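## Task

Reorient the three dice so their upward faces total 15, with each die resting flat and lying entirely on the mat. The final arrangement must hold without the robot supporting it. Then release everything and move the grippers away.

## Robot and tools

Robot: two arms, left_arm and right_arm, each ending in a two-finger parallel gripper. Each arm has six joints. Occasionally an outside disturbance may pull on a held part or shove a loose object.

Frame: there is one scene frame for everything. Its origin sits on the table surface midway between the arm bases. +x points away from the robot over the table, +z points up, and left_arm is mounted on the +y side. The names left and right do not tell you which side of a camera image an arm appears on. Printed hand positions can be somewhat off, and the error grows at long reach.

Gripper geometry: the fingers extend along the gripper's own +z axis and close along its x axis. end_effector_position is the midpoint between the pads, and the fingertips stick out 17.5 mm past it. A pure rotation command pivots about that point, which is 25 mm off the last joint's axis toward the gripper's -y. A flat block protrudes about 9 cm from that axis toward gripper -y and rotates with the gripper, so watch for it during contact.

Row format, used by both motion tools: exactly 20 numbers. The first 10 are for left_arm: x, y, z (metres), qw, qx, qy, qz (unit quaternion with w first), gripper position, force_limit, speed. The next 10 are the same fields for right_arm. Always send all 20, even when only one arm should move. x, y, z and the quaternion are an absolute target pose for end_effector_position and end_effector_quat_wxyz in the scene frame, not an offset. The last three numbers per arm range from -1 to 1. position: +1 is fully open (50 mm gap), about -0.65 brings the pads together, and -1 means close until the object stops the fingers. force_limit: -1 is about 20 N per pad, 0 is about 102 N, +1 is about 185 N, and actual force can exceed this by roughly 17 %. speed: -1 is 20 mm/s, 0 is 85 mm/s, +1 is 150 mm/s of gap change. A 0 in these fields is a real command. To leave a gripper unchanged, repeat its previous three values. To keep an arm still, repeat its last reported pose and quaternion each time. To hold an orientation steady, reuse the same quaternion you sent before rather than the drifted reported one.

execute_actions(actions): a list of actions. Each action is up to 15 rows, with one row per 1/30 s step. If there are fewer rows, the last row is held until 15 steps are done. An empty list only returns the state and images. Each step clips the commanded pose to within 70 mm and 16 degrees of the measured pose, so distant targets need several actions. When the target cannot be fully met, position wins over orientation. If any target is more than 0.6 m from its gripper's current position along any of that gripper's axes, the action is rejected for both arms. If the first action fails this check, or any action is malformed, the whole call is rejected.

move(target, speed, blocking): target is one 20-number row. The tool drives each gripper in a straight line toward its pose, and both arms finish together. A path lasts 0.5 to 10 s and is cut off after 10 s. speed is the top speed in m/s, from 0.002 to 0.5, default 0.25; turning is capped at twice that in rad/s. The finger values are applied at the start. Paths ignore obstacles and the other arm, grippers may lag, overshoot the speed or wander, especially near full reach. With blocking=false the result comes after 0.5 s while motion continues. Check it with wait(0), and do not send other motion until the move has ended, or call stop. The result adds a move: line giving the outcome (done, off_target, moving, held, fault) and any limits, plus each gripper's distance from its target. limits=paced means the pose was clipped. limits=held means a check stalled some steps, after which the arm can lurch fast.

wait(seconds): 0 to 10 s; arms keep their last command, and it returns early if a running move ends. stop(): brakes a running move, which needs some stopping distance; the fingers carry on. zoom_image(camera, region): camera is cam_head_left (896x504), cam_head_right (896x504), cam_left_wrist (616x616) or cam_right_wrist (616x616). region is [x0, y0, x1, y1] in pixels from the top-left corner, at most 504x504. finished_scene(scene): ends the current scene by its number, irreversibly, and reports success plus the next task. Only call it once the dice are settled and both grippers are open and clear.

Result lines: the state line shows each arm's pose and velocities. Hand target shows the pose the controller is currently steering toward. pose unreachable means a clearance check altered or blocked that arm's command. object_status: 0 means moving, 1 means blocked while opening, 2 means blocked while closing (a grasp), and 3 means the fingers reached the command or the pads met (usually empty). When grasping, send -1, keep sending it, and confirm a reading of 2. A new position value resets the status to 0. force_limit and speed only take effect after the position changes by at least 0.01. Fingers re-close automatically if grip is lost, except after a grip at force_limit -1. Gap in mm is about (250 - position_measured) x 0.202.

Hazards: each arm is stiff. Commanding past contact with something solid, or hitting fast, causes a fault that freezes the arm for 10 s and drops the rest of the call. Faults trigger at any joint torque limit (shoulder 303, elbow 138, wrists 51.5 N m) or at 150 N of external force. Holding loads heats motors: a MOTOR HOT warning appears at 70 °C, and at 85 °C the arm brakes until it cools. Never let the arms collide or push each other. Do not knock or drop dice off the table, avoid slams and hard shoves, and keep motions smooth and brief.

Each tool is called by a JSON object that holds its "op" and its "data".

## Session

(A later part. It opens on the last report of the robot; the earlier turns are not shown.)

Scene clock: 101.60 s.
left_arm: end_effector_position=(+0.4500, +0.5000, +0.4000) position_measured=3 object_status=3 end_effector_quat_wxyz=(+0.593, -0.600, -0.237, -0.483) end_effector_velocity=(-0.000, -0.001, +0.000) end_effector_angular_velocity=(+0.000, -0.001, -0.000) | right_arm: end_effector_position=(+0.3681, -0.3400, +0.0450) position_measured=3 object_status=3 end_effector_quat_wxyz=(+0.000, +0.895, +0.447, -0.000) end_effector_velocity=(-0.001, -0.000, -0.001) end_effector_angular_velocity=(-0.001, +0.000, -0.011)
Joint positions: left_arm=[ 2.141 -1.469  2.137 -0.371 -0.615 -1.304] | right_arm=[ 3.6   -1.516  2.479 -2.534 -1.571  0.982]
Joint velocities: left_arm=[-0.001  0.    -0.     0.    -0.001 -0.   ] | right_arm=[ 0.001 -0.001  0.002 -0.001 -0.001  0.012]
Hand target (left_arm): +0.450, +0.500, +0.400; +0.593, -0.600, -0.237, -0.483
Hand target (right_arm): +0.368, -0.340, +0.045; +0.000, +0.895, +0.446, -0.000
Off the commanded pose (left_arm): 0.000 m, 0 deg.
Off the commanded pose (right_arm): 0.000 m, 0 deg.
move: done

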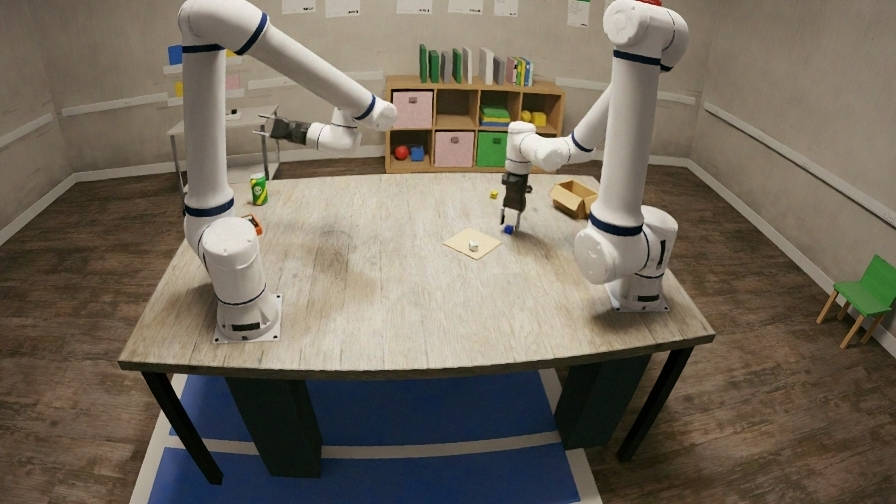

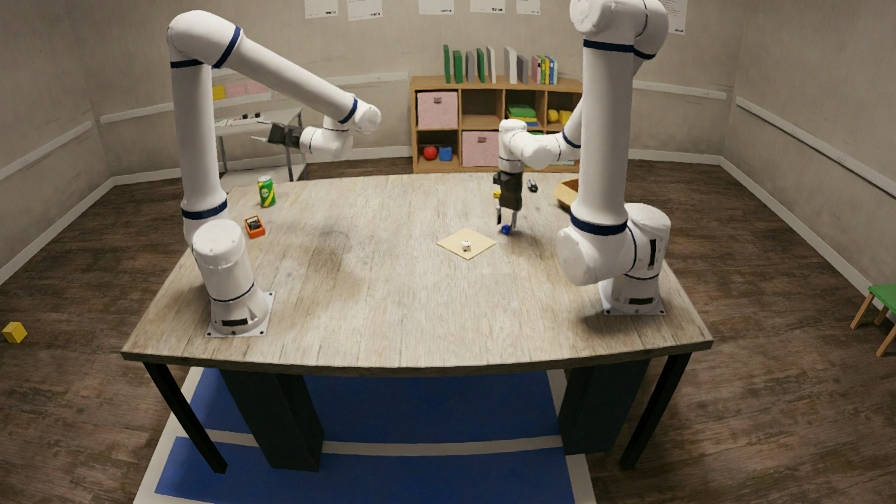

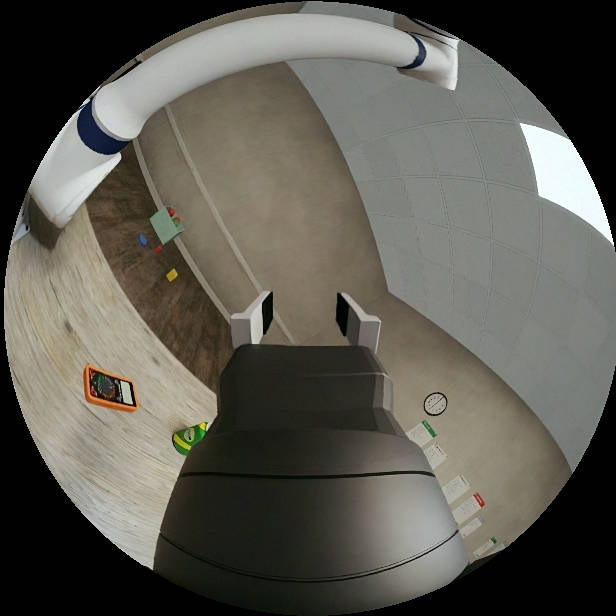

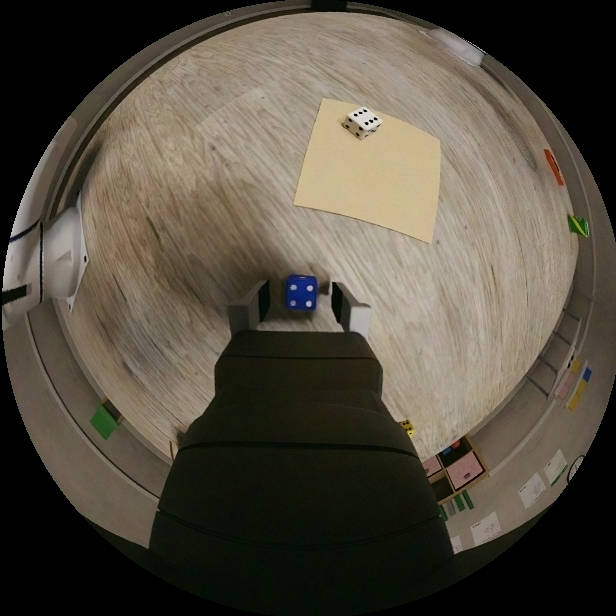

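{"op": "move", "data": {"target": [0.45,0.5,0.4,0.593,-0.6,-0.237,-0.483,1,-0.6,0,0.368,-0.34,0.025,0,0.895,0.446,0,1,-0.6,-0.5], "speed": 0.05}}

{"op": "move", "data": {"target": [0.45,0.5,0.4,0.593,-0.6,-0.237,-0.483,1,-0.6,0,0.368,-0.34,0.025,0,0.895,0.446,0,-1,-0.6,-0.3]}}

{"op": "move", "data": {"target": [0.45,0.5,0.4,0.593,-0.6,-0.237,-0.483,1,-0.6,0,0.36,-0.33,0.045,0,0.895,0.446,0,-1,-0.6,-0.3], "speed": 0.15}}

{"op": "move", "data": {"target": [0.45,0.5,0.4,0.593,-0.6,-0.237,-0.483,1,-0.6,0,0.295,-0.24,0.042,0,0.895,0.446,0,-1,-0.6,-0.3], "speed": 0.2}}

{"op": "move", "data": {"target": [0.45,0.5,0.4,0.593,-0.6,-0.237,-0.483,1,-0.6,0,0.295,-0.24,0.029,0,0.895,0.446,0,-1,-0.6,-0.3], "speed": 0.03}}

Scene clock: 117.20 s.
left_arm: end_effector_position=(+0.4500, +0.5000, +0.4000) position_measured=3 object_status=3 end_effector_quat_wxyz=(+0.593, -0.600, -0.237, -0.483) end_effector_velocity=(-0.000, +0.000, +0.000) end_effector_angular_velocity=(+0.000, -0.000, +0.002) | right_arm: end_effector_position=(+0.3681, -0.3400, +0.0253) position_measured=3 object_status=3 end_effector_quat_wxyz=(+0.000, +0.895, +0.446, -0.000) end_effector_velocity=(+0.001, -0.000, -0.003) end_effector_angular_velocity=(+0.000, -0.001, +0.000)
Joint positions: left_arm=[ 2.141 -1.469  2.137 -0.371 -0.615 -1.304] | right_arm=[ 3.6   -1.472  2.492 -2.59  -1.571  0.984]
Joint velocities: left_arm=[ 0.001  0.    -0.     0.    -0.001 -0.   ] | right_arm=[-0.001  0.007  0.002 -0.01   0.    -0.001]
Hand target (left_arm): +0.450, +0.500, +0.400; +0.593, -0.600, -0.237, -0.483
Hand target (right_arm): +0.368, -0.340, +0.025; -0.000, +0.895, +0.446, -0.000
Off the commanded pose (left_arm): 0.000 m, 0 deg.
Off the commanded pose (right_arm): 0.000 m, 0 deg.
move: done

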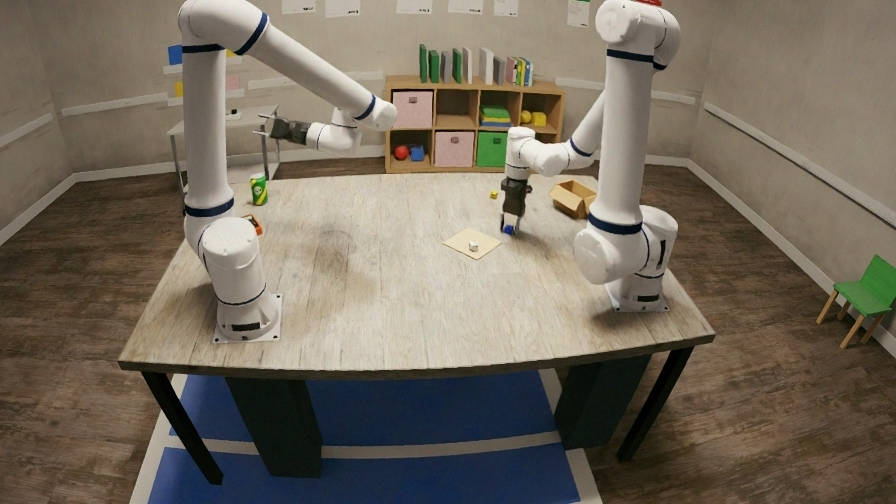

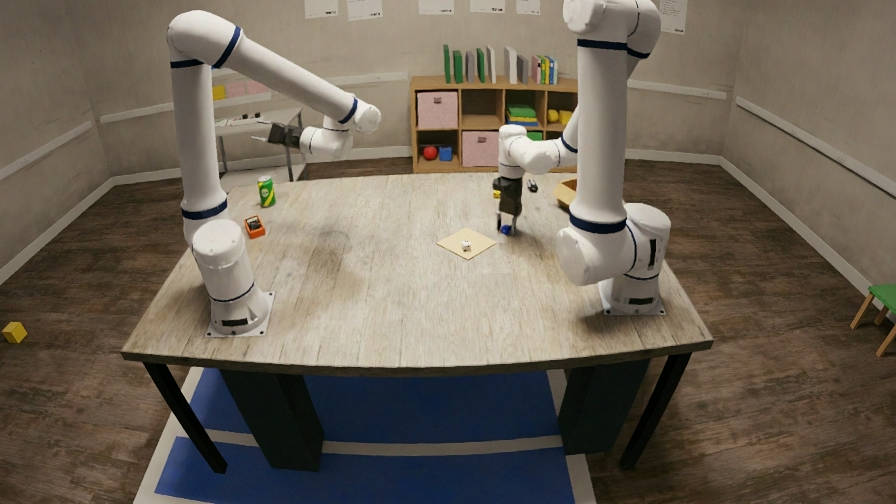

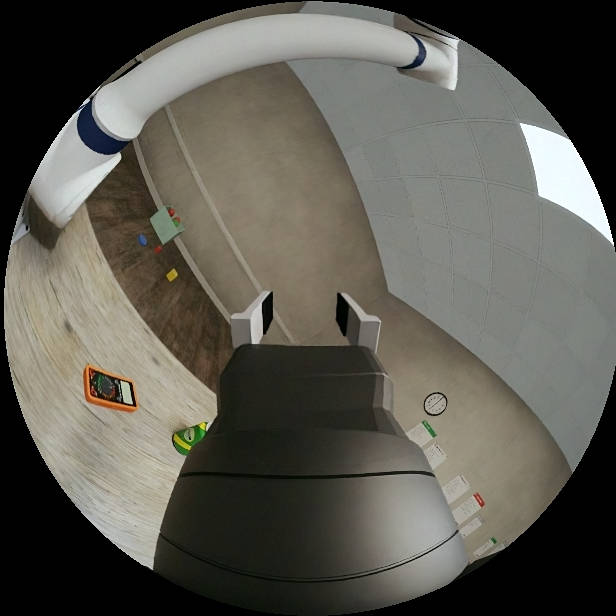

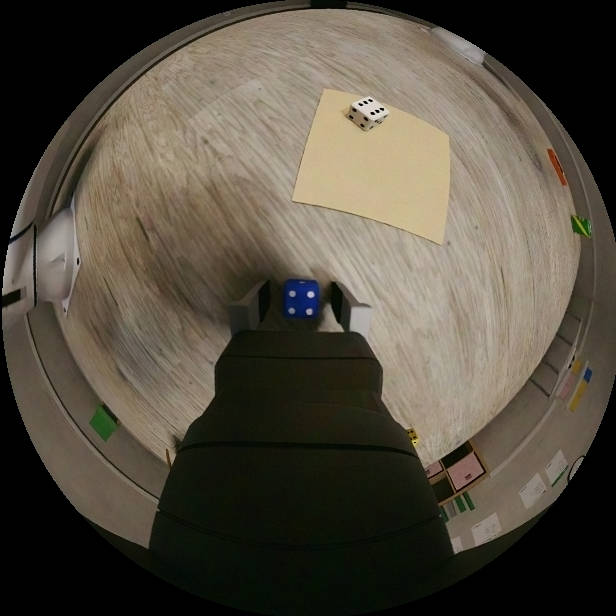

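Scene clock: 117.90 s.
left_arm: end_effector_position=(+0.4500, +0.5000, +0.4000) position_measured=3 object_status=3 end_effector_quat_wxyz=(+0.593, -0.600, -0.237, -0.483) end_effector_velocity=(-0.000, +0.000, +0.000) end_effector_angular_velocity=(+0.000, -0.000, +0.000) | right_arm: end_effector_position=(+0.3680, -0.3400, +0.0250) position_measured=130 object_status=2 end_effector_quat_wxyz=(+0.000, +0.895, +0.446, +0.000) end_effector_velocity=(-0.000, -0.001, -0.001) end_effector_angular_velocity=(-0.001, +0.001, -0.002)
Joint positions: left_arm=[ 2.141 -1.469  2.137 -0.371 -0.615 -1.304] | right_arm=[ 3.6   -1.472  2.492 -2.591 -1.571  0.984]
Joint velocities: left_arm=[ 0. -0. -0.  0. -0. -0.] | right_arm=[-0.001  0.     0.001  0.    -0.     0.001]
Hand target (left_arm): +0.450, +0.500, +0.400; +0.593, -0.600, -0.237, -0.483
Hand target (right_arm): +0.368, -0.340, +0.025; -0.000, +0.895, +0.446, -0.000
Off the commanded pose (left_arm): 0.000 m, 0 deg.
Off the commanded pose (right_arm): 0.000 m, 0 deg.
move: done

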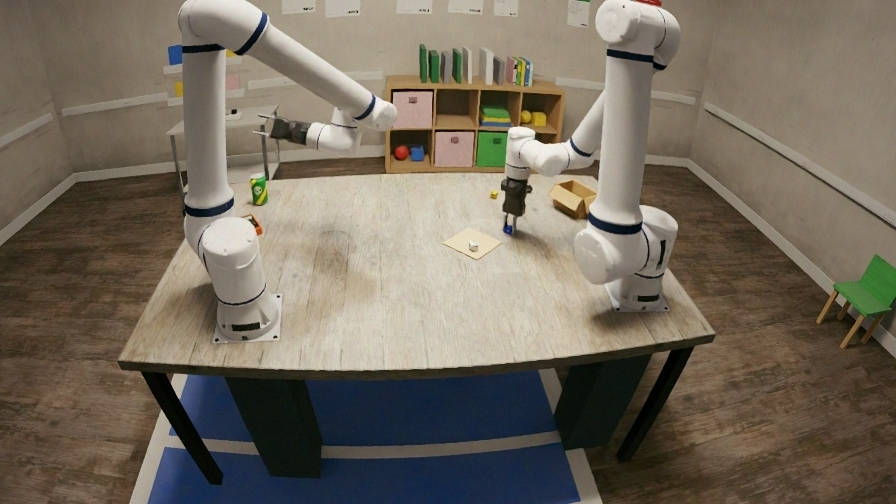

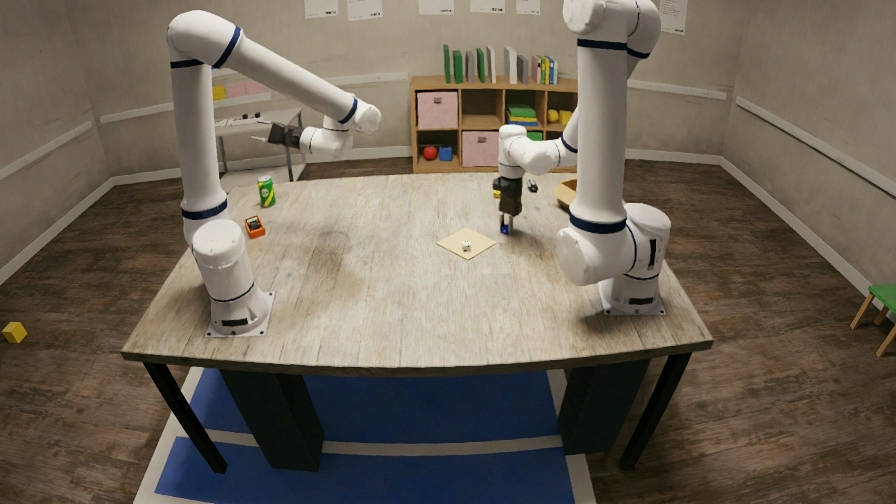

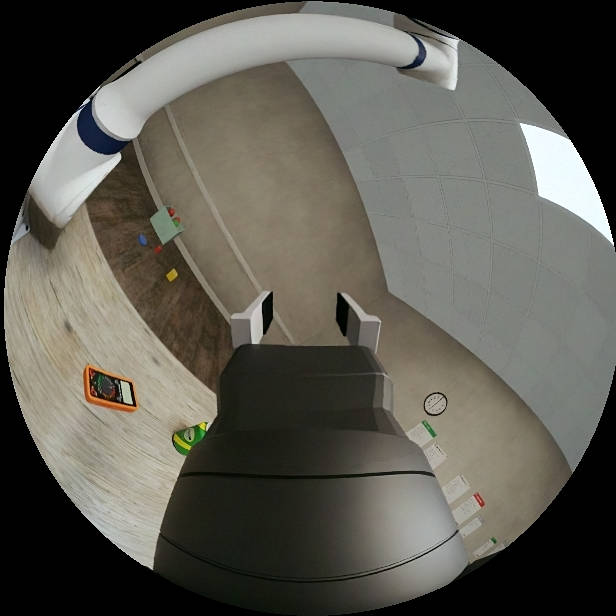

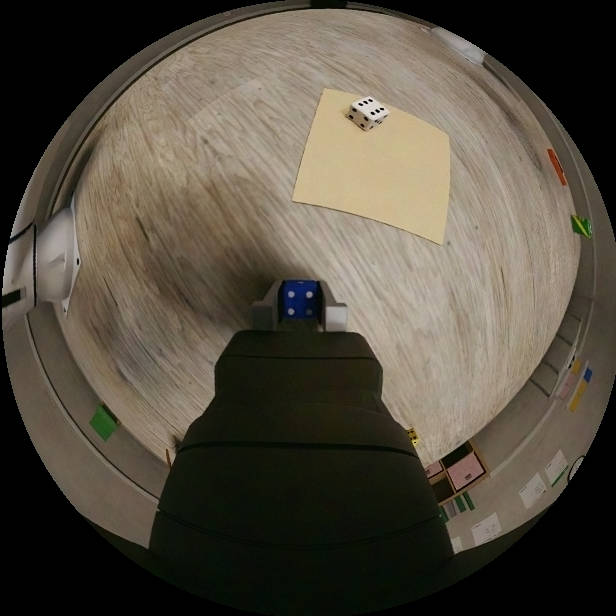

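Scene clock: 118.70 s.
left_arm: end_effector_position=(+0.4500, +0.5000, +0.4000) position_measured=3 object_status=3 end_effector_quat_wxyz=(+0.593, -0.600, -0.237, -0.483) end_effector_velocity=(-0.000, +0.000, +0.000) end_effector_angular_velocity=(-0.000, -0.000, +0.002) | right_arm: end_effector_position=(+0.3600, -0.3301, +0.0448) position_measured=130 object_status=2 end_effector_quat_wxyz=(-0.000, +0.895, +0.446, +0.000) end_effector_velocity=(-0.000, +0.002, +0.003) end_effector_angular_velocity=(+0.000, -0.001, +0.001)
Joint positions: left_arm=[ 2.141 -1.469  2.137 -0.371 -0.615 -1.304] | right_arm=[ 3.625 -1.515  2.479 -2.534 -1.571  1.009]
Joint velocities: left_arm=[ 0.001 -0.    -0.    -0.    -0.001  0.   ] | right_arm=[ 0.004 -0.005 -0.003  0.007  0.     0.003]
Hand target (left_arm): +0.450, +0.500, +0.400; +0.593, -0.600, -0.237, -0.483
Hand target (right_arm): +0.360, -0.330, +0.045; -0.000, +0.895, +0.446, +0.000
Off the commanded pose (left_arm): 0.000 m, 0 deg.
Off the commanded pose (right_arm): 0.000 m, 0 deg.
move: done

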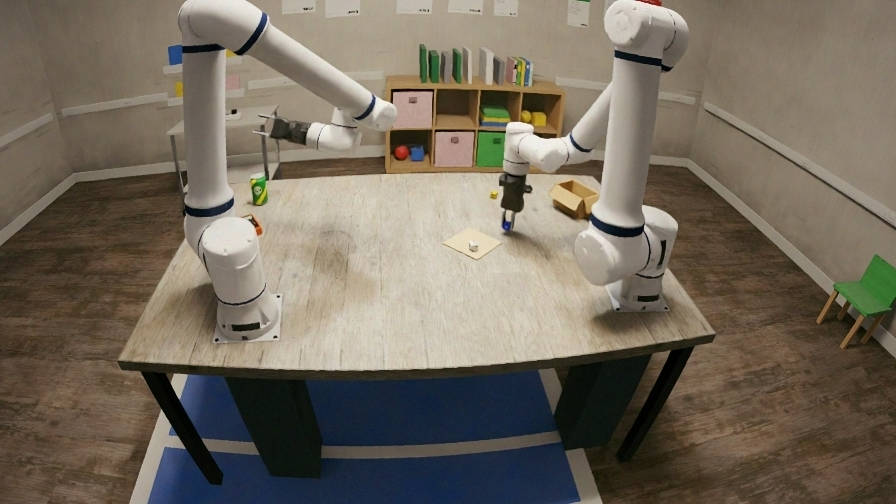

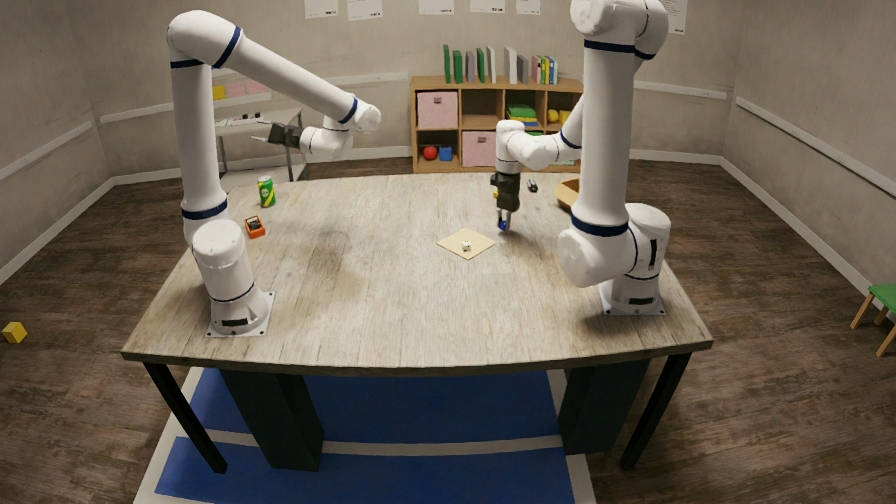

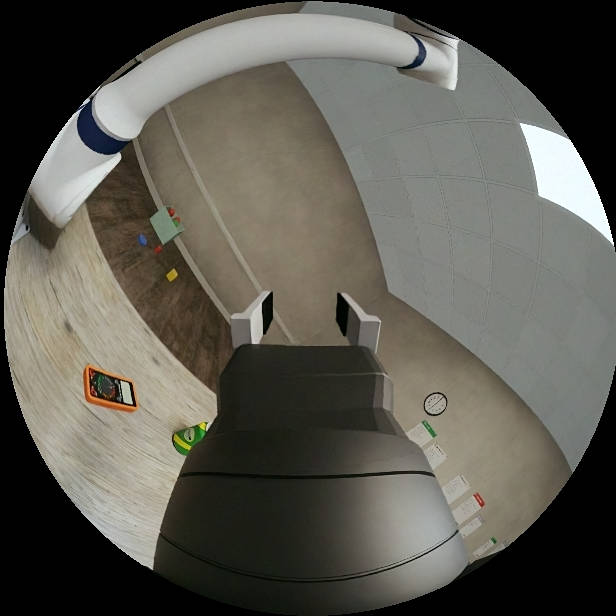

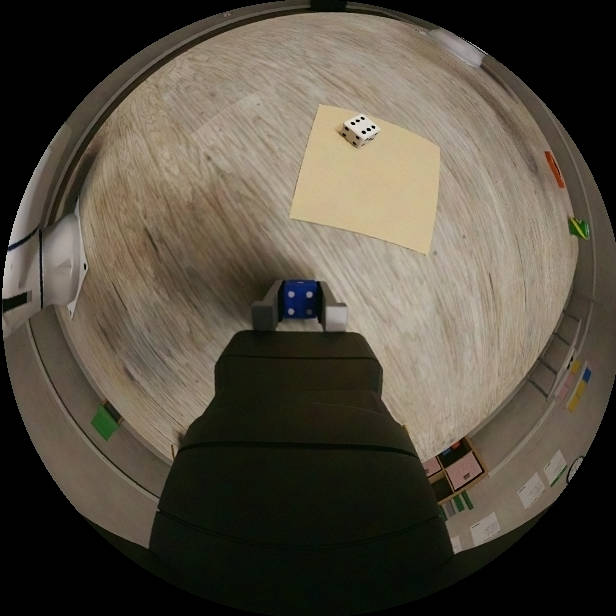

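Scene clock: 119.83 s.
left_arm: end_effector_position=(+0.4500, +0.5000, +0.4000) position_measured=3 object_status=3 end_effector_quat_wxyz=(+0.593, -0.600, -0.237, -0.483) end_effector_velocity=(+0.000, +0.000, +0.000) end_effector_angular_velocity=(+0.000, +0.000, +0.000) | right_arm: end_effector_position=(+0.2950, -0.2398, +0.0421) position_measured=130 object_status=2 end_effector_quat_wxyz=(-0.001, +0.895, +0.446, -0.000) end_effector_velocity=(-0.002, +0.001, -0.000) end_effector_angular_velocity=(-0.001, +0.000, +0.000)
Joint positions: left_arm=[ 2.141 -1.469  2.137 -0.371 -0.615 -1.304] | right_arm=[ 3.85  -1.475  2.441 -2.537 -1.57   1.233]
Joint velocities: left_arm=[0. 0. 0. 0. 0. 0.] | right_arm=[ 0.005  0.001 -0.001  0.001 -0.     0.004]
Hand target (left_arm): +0.450, +0.500, +0.400; +0.593, -0.600, -0.237, -0.483
Hand target (right_arm): +0.295, -0.240, +0.042; -0.001, +0.895, +0.446, -0.000
Off the commanded pose (left_arm): 0.000 m, 0 deg.
Off the commanded pose (right_arm): 0.000 m, 0 deg.
move: done

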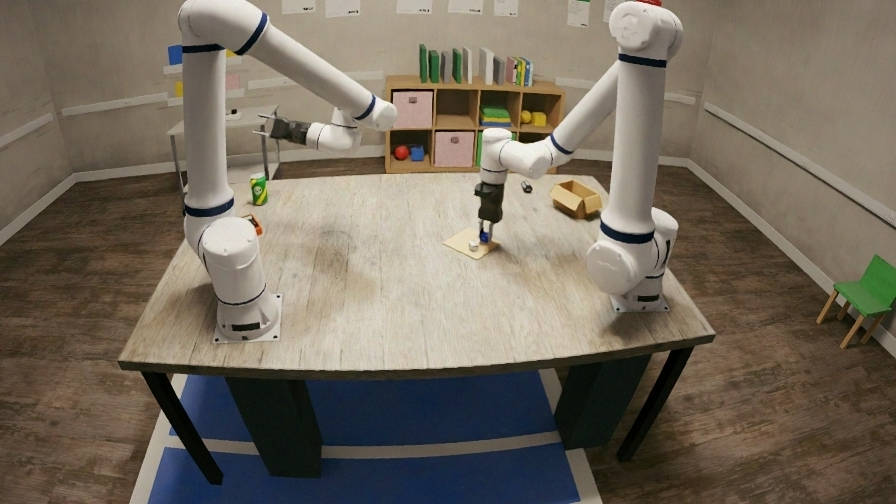

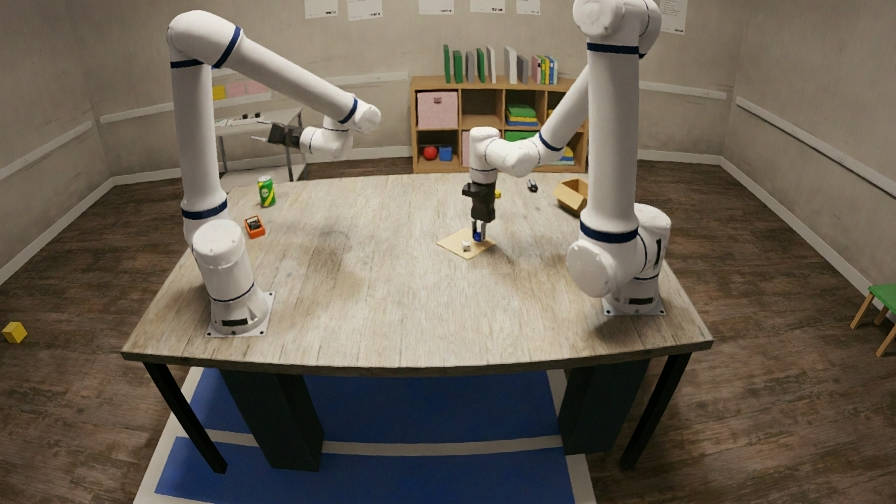

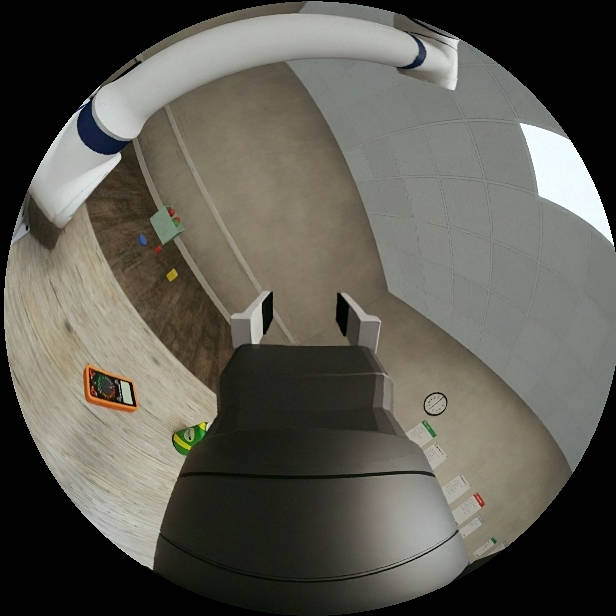

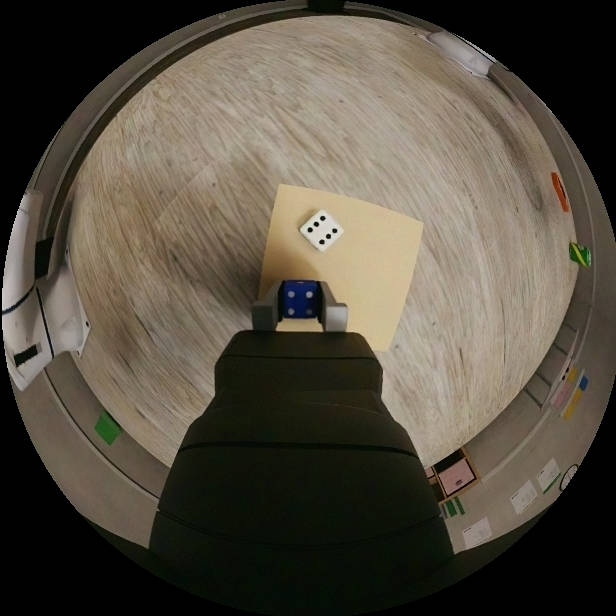

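Scene clock: 120.60 s.
left_arm: end_effector_position=(+0.4500, +0.5000, +0.4000) position_measured=3 object_status=3 end_effector_quat_wxyz=(+0.593, -0.600, -0.237, -0.483) end_effector_velocity=(-0.001, +0.001, -0.000) end_effector_angular_velocity=(-0.000, -0.002, +0.003) | right_arm: end_effector_position=(+0.2950, -0.2400, +0.0292) position_measured=130 object_status=2 end_effector_quat_wxyz=(-0.000, +0.895, +0.446, -0.000) end_effector_velocity=(-0.000, -0.000, -0.002) end_effector_angular_velocity=(+0.000, -0.001, +0.000)
Joint positions: left_arm=[ 2.141 -1.469  2.137 -0.371 -0.615 -1.304] | right_arm=[ 3.85  -1.448  2.449 -2.572 -1.571  1.234]
Joint velocities: left_arm=[ 0.001  0.     0.    -0.001 -0.002 -0.001] | right_arm=[-0.     0.005  0.002 -0.008 -0.    -0.001]
Hand target (left_arm): +0.450, +0.500, +0.400; +0.593, -0.600, -0.237, -0.483
Hand target (right_arm): +0.295, -0.240, +0.029; -0.000, +0.895, +0.446, -0.000
Off the commanded pose (left_arm): 0.000 m, 0 deg.
Off the commanded pose (right_arm): 0.000 m, 0 deg.
move: done

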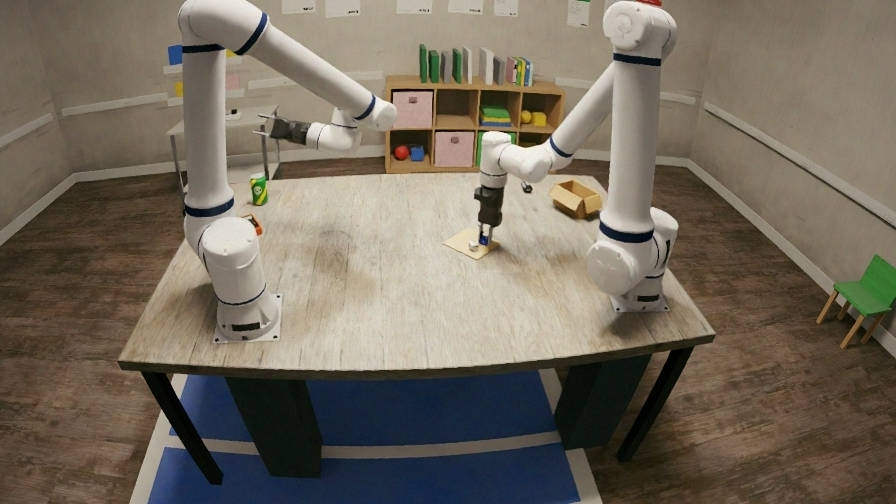

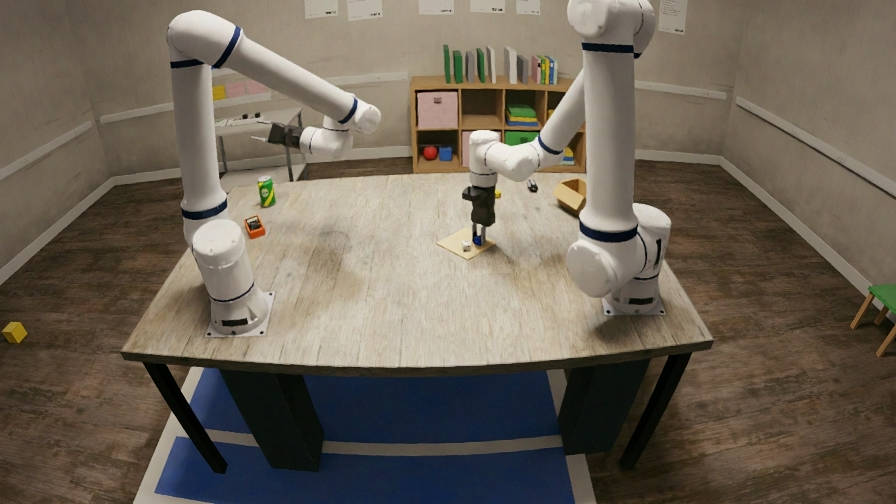

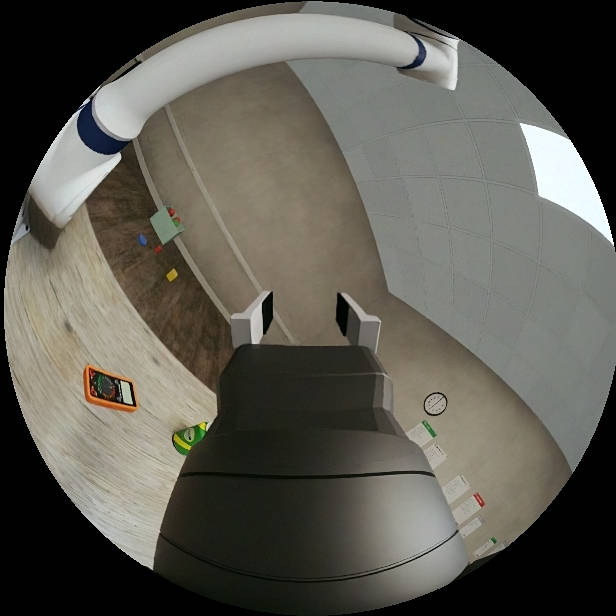

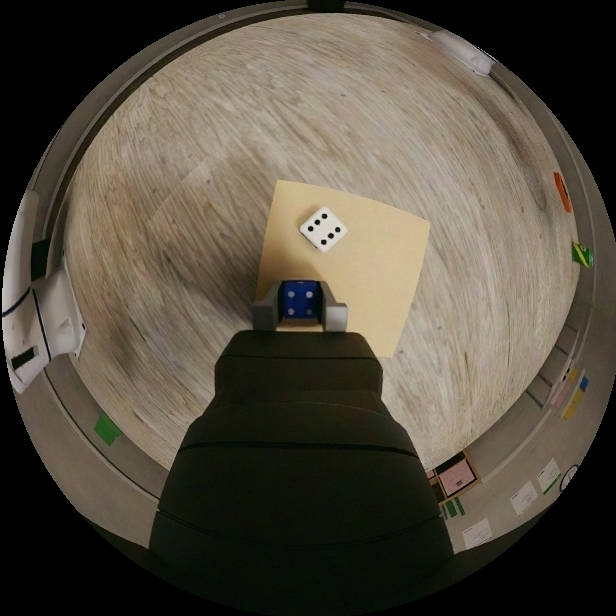

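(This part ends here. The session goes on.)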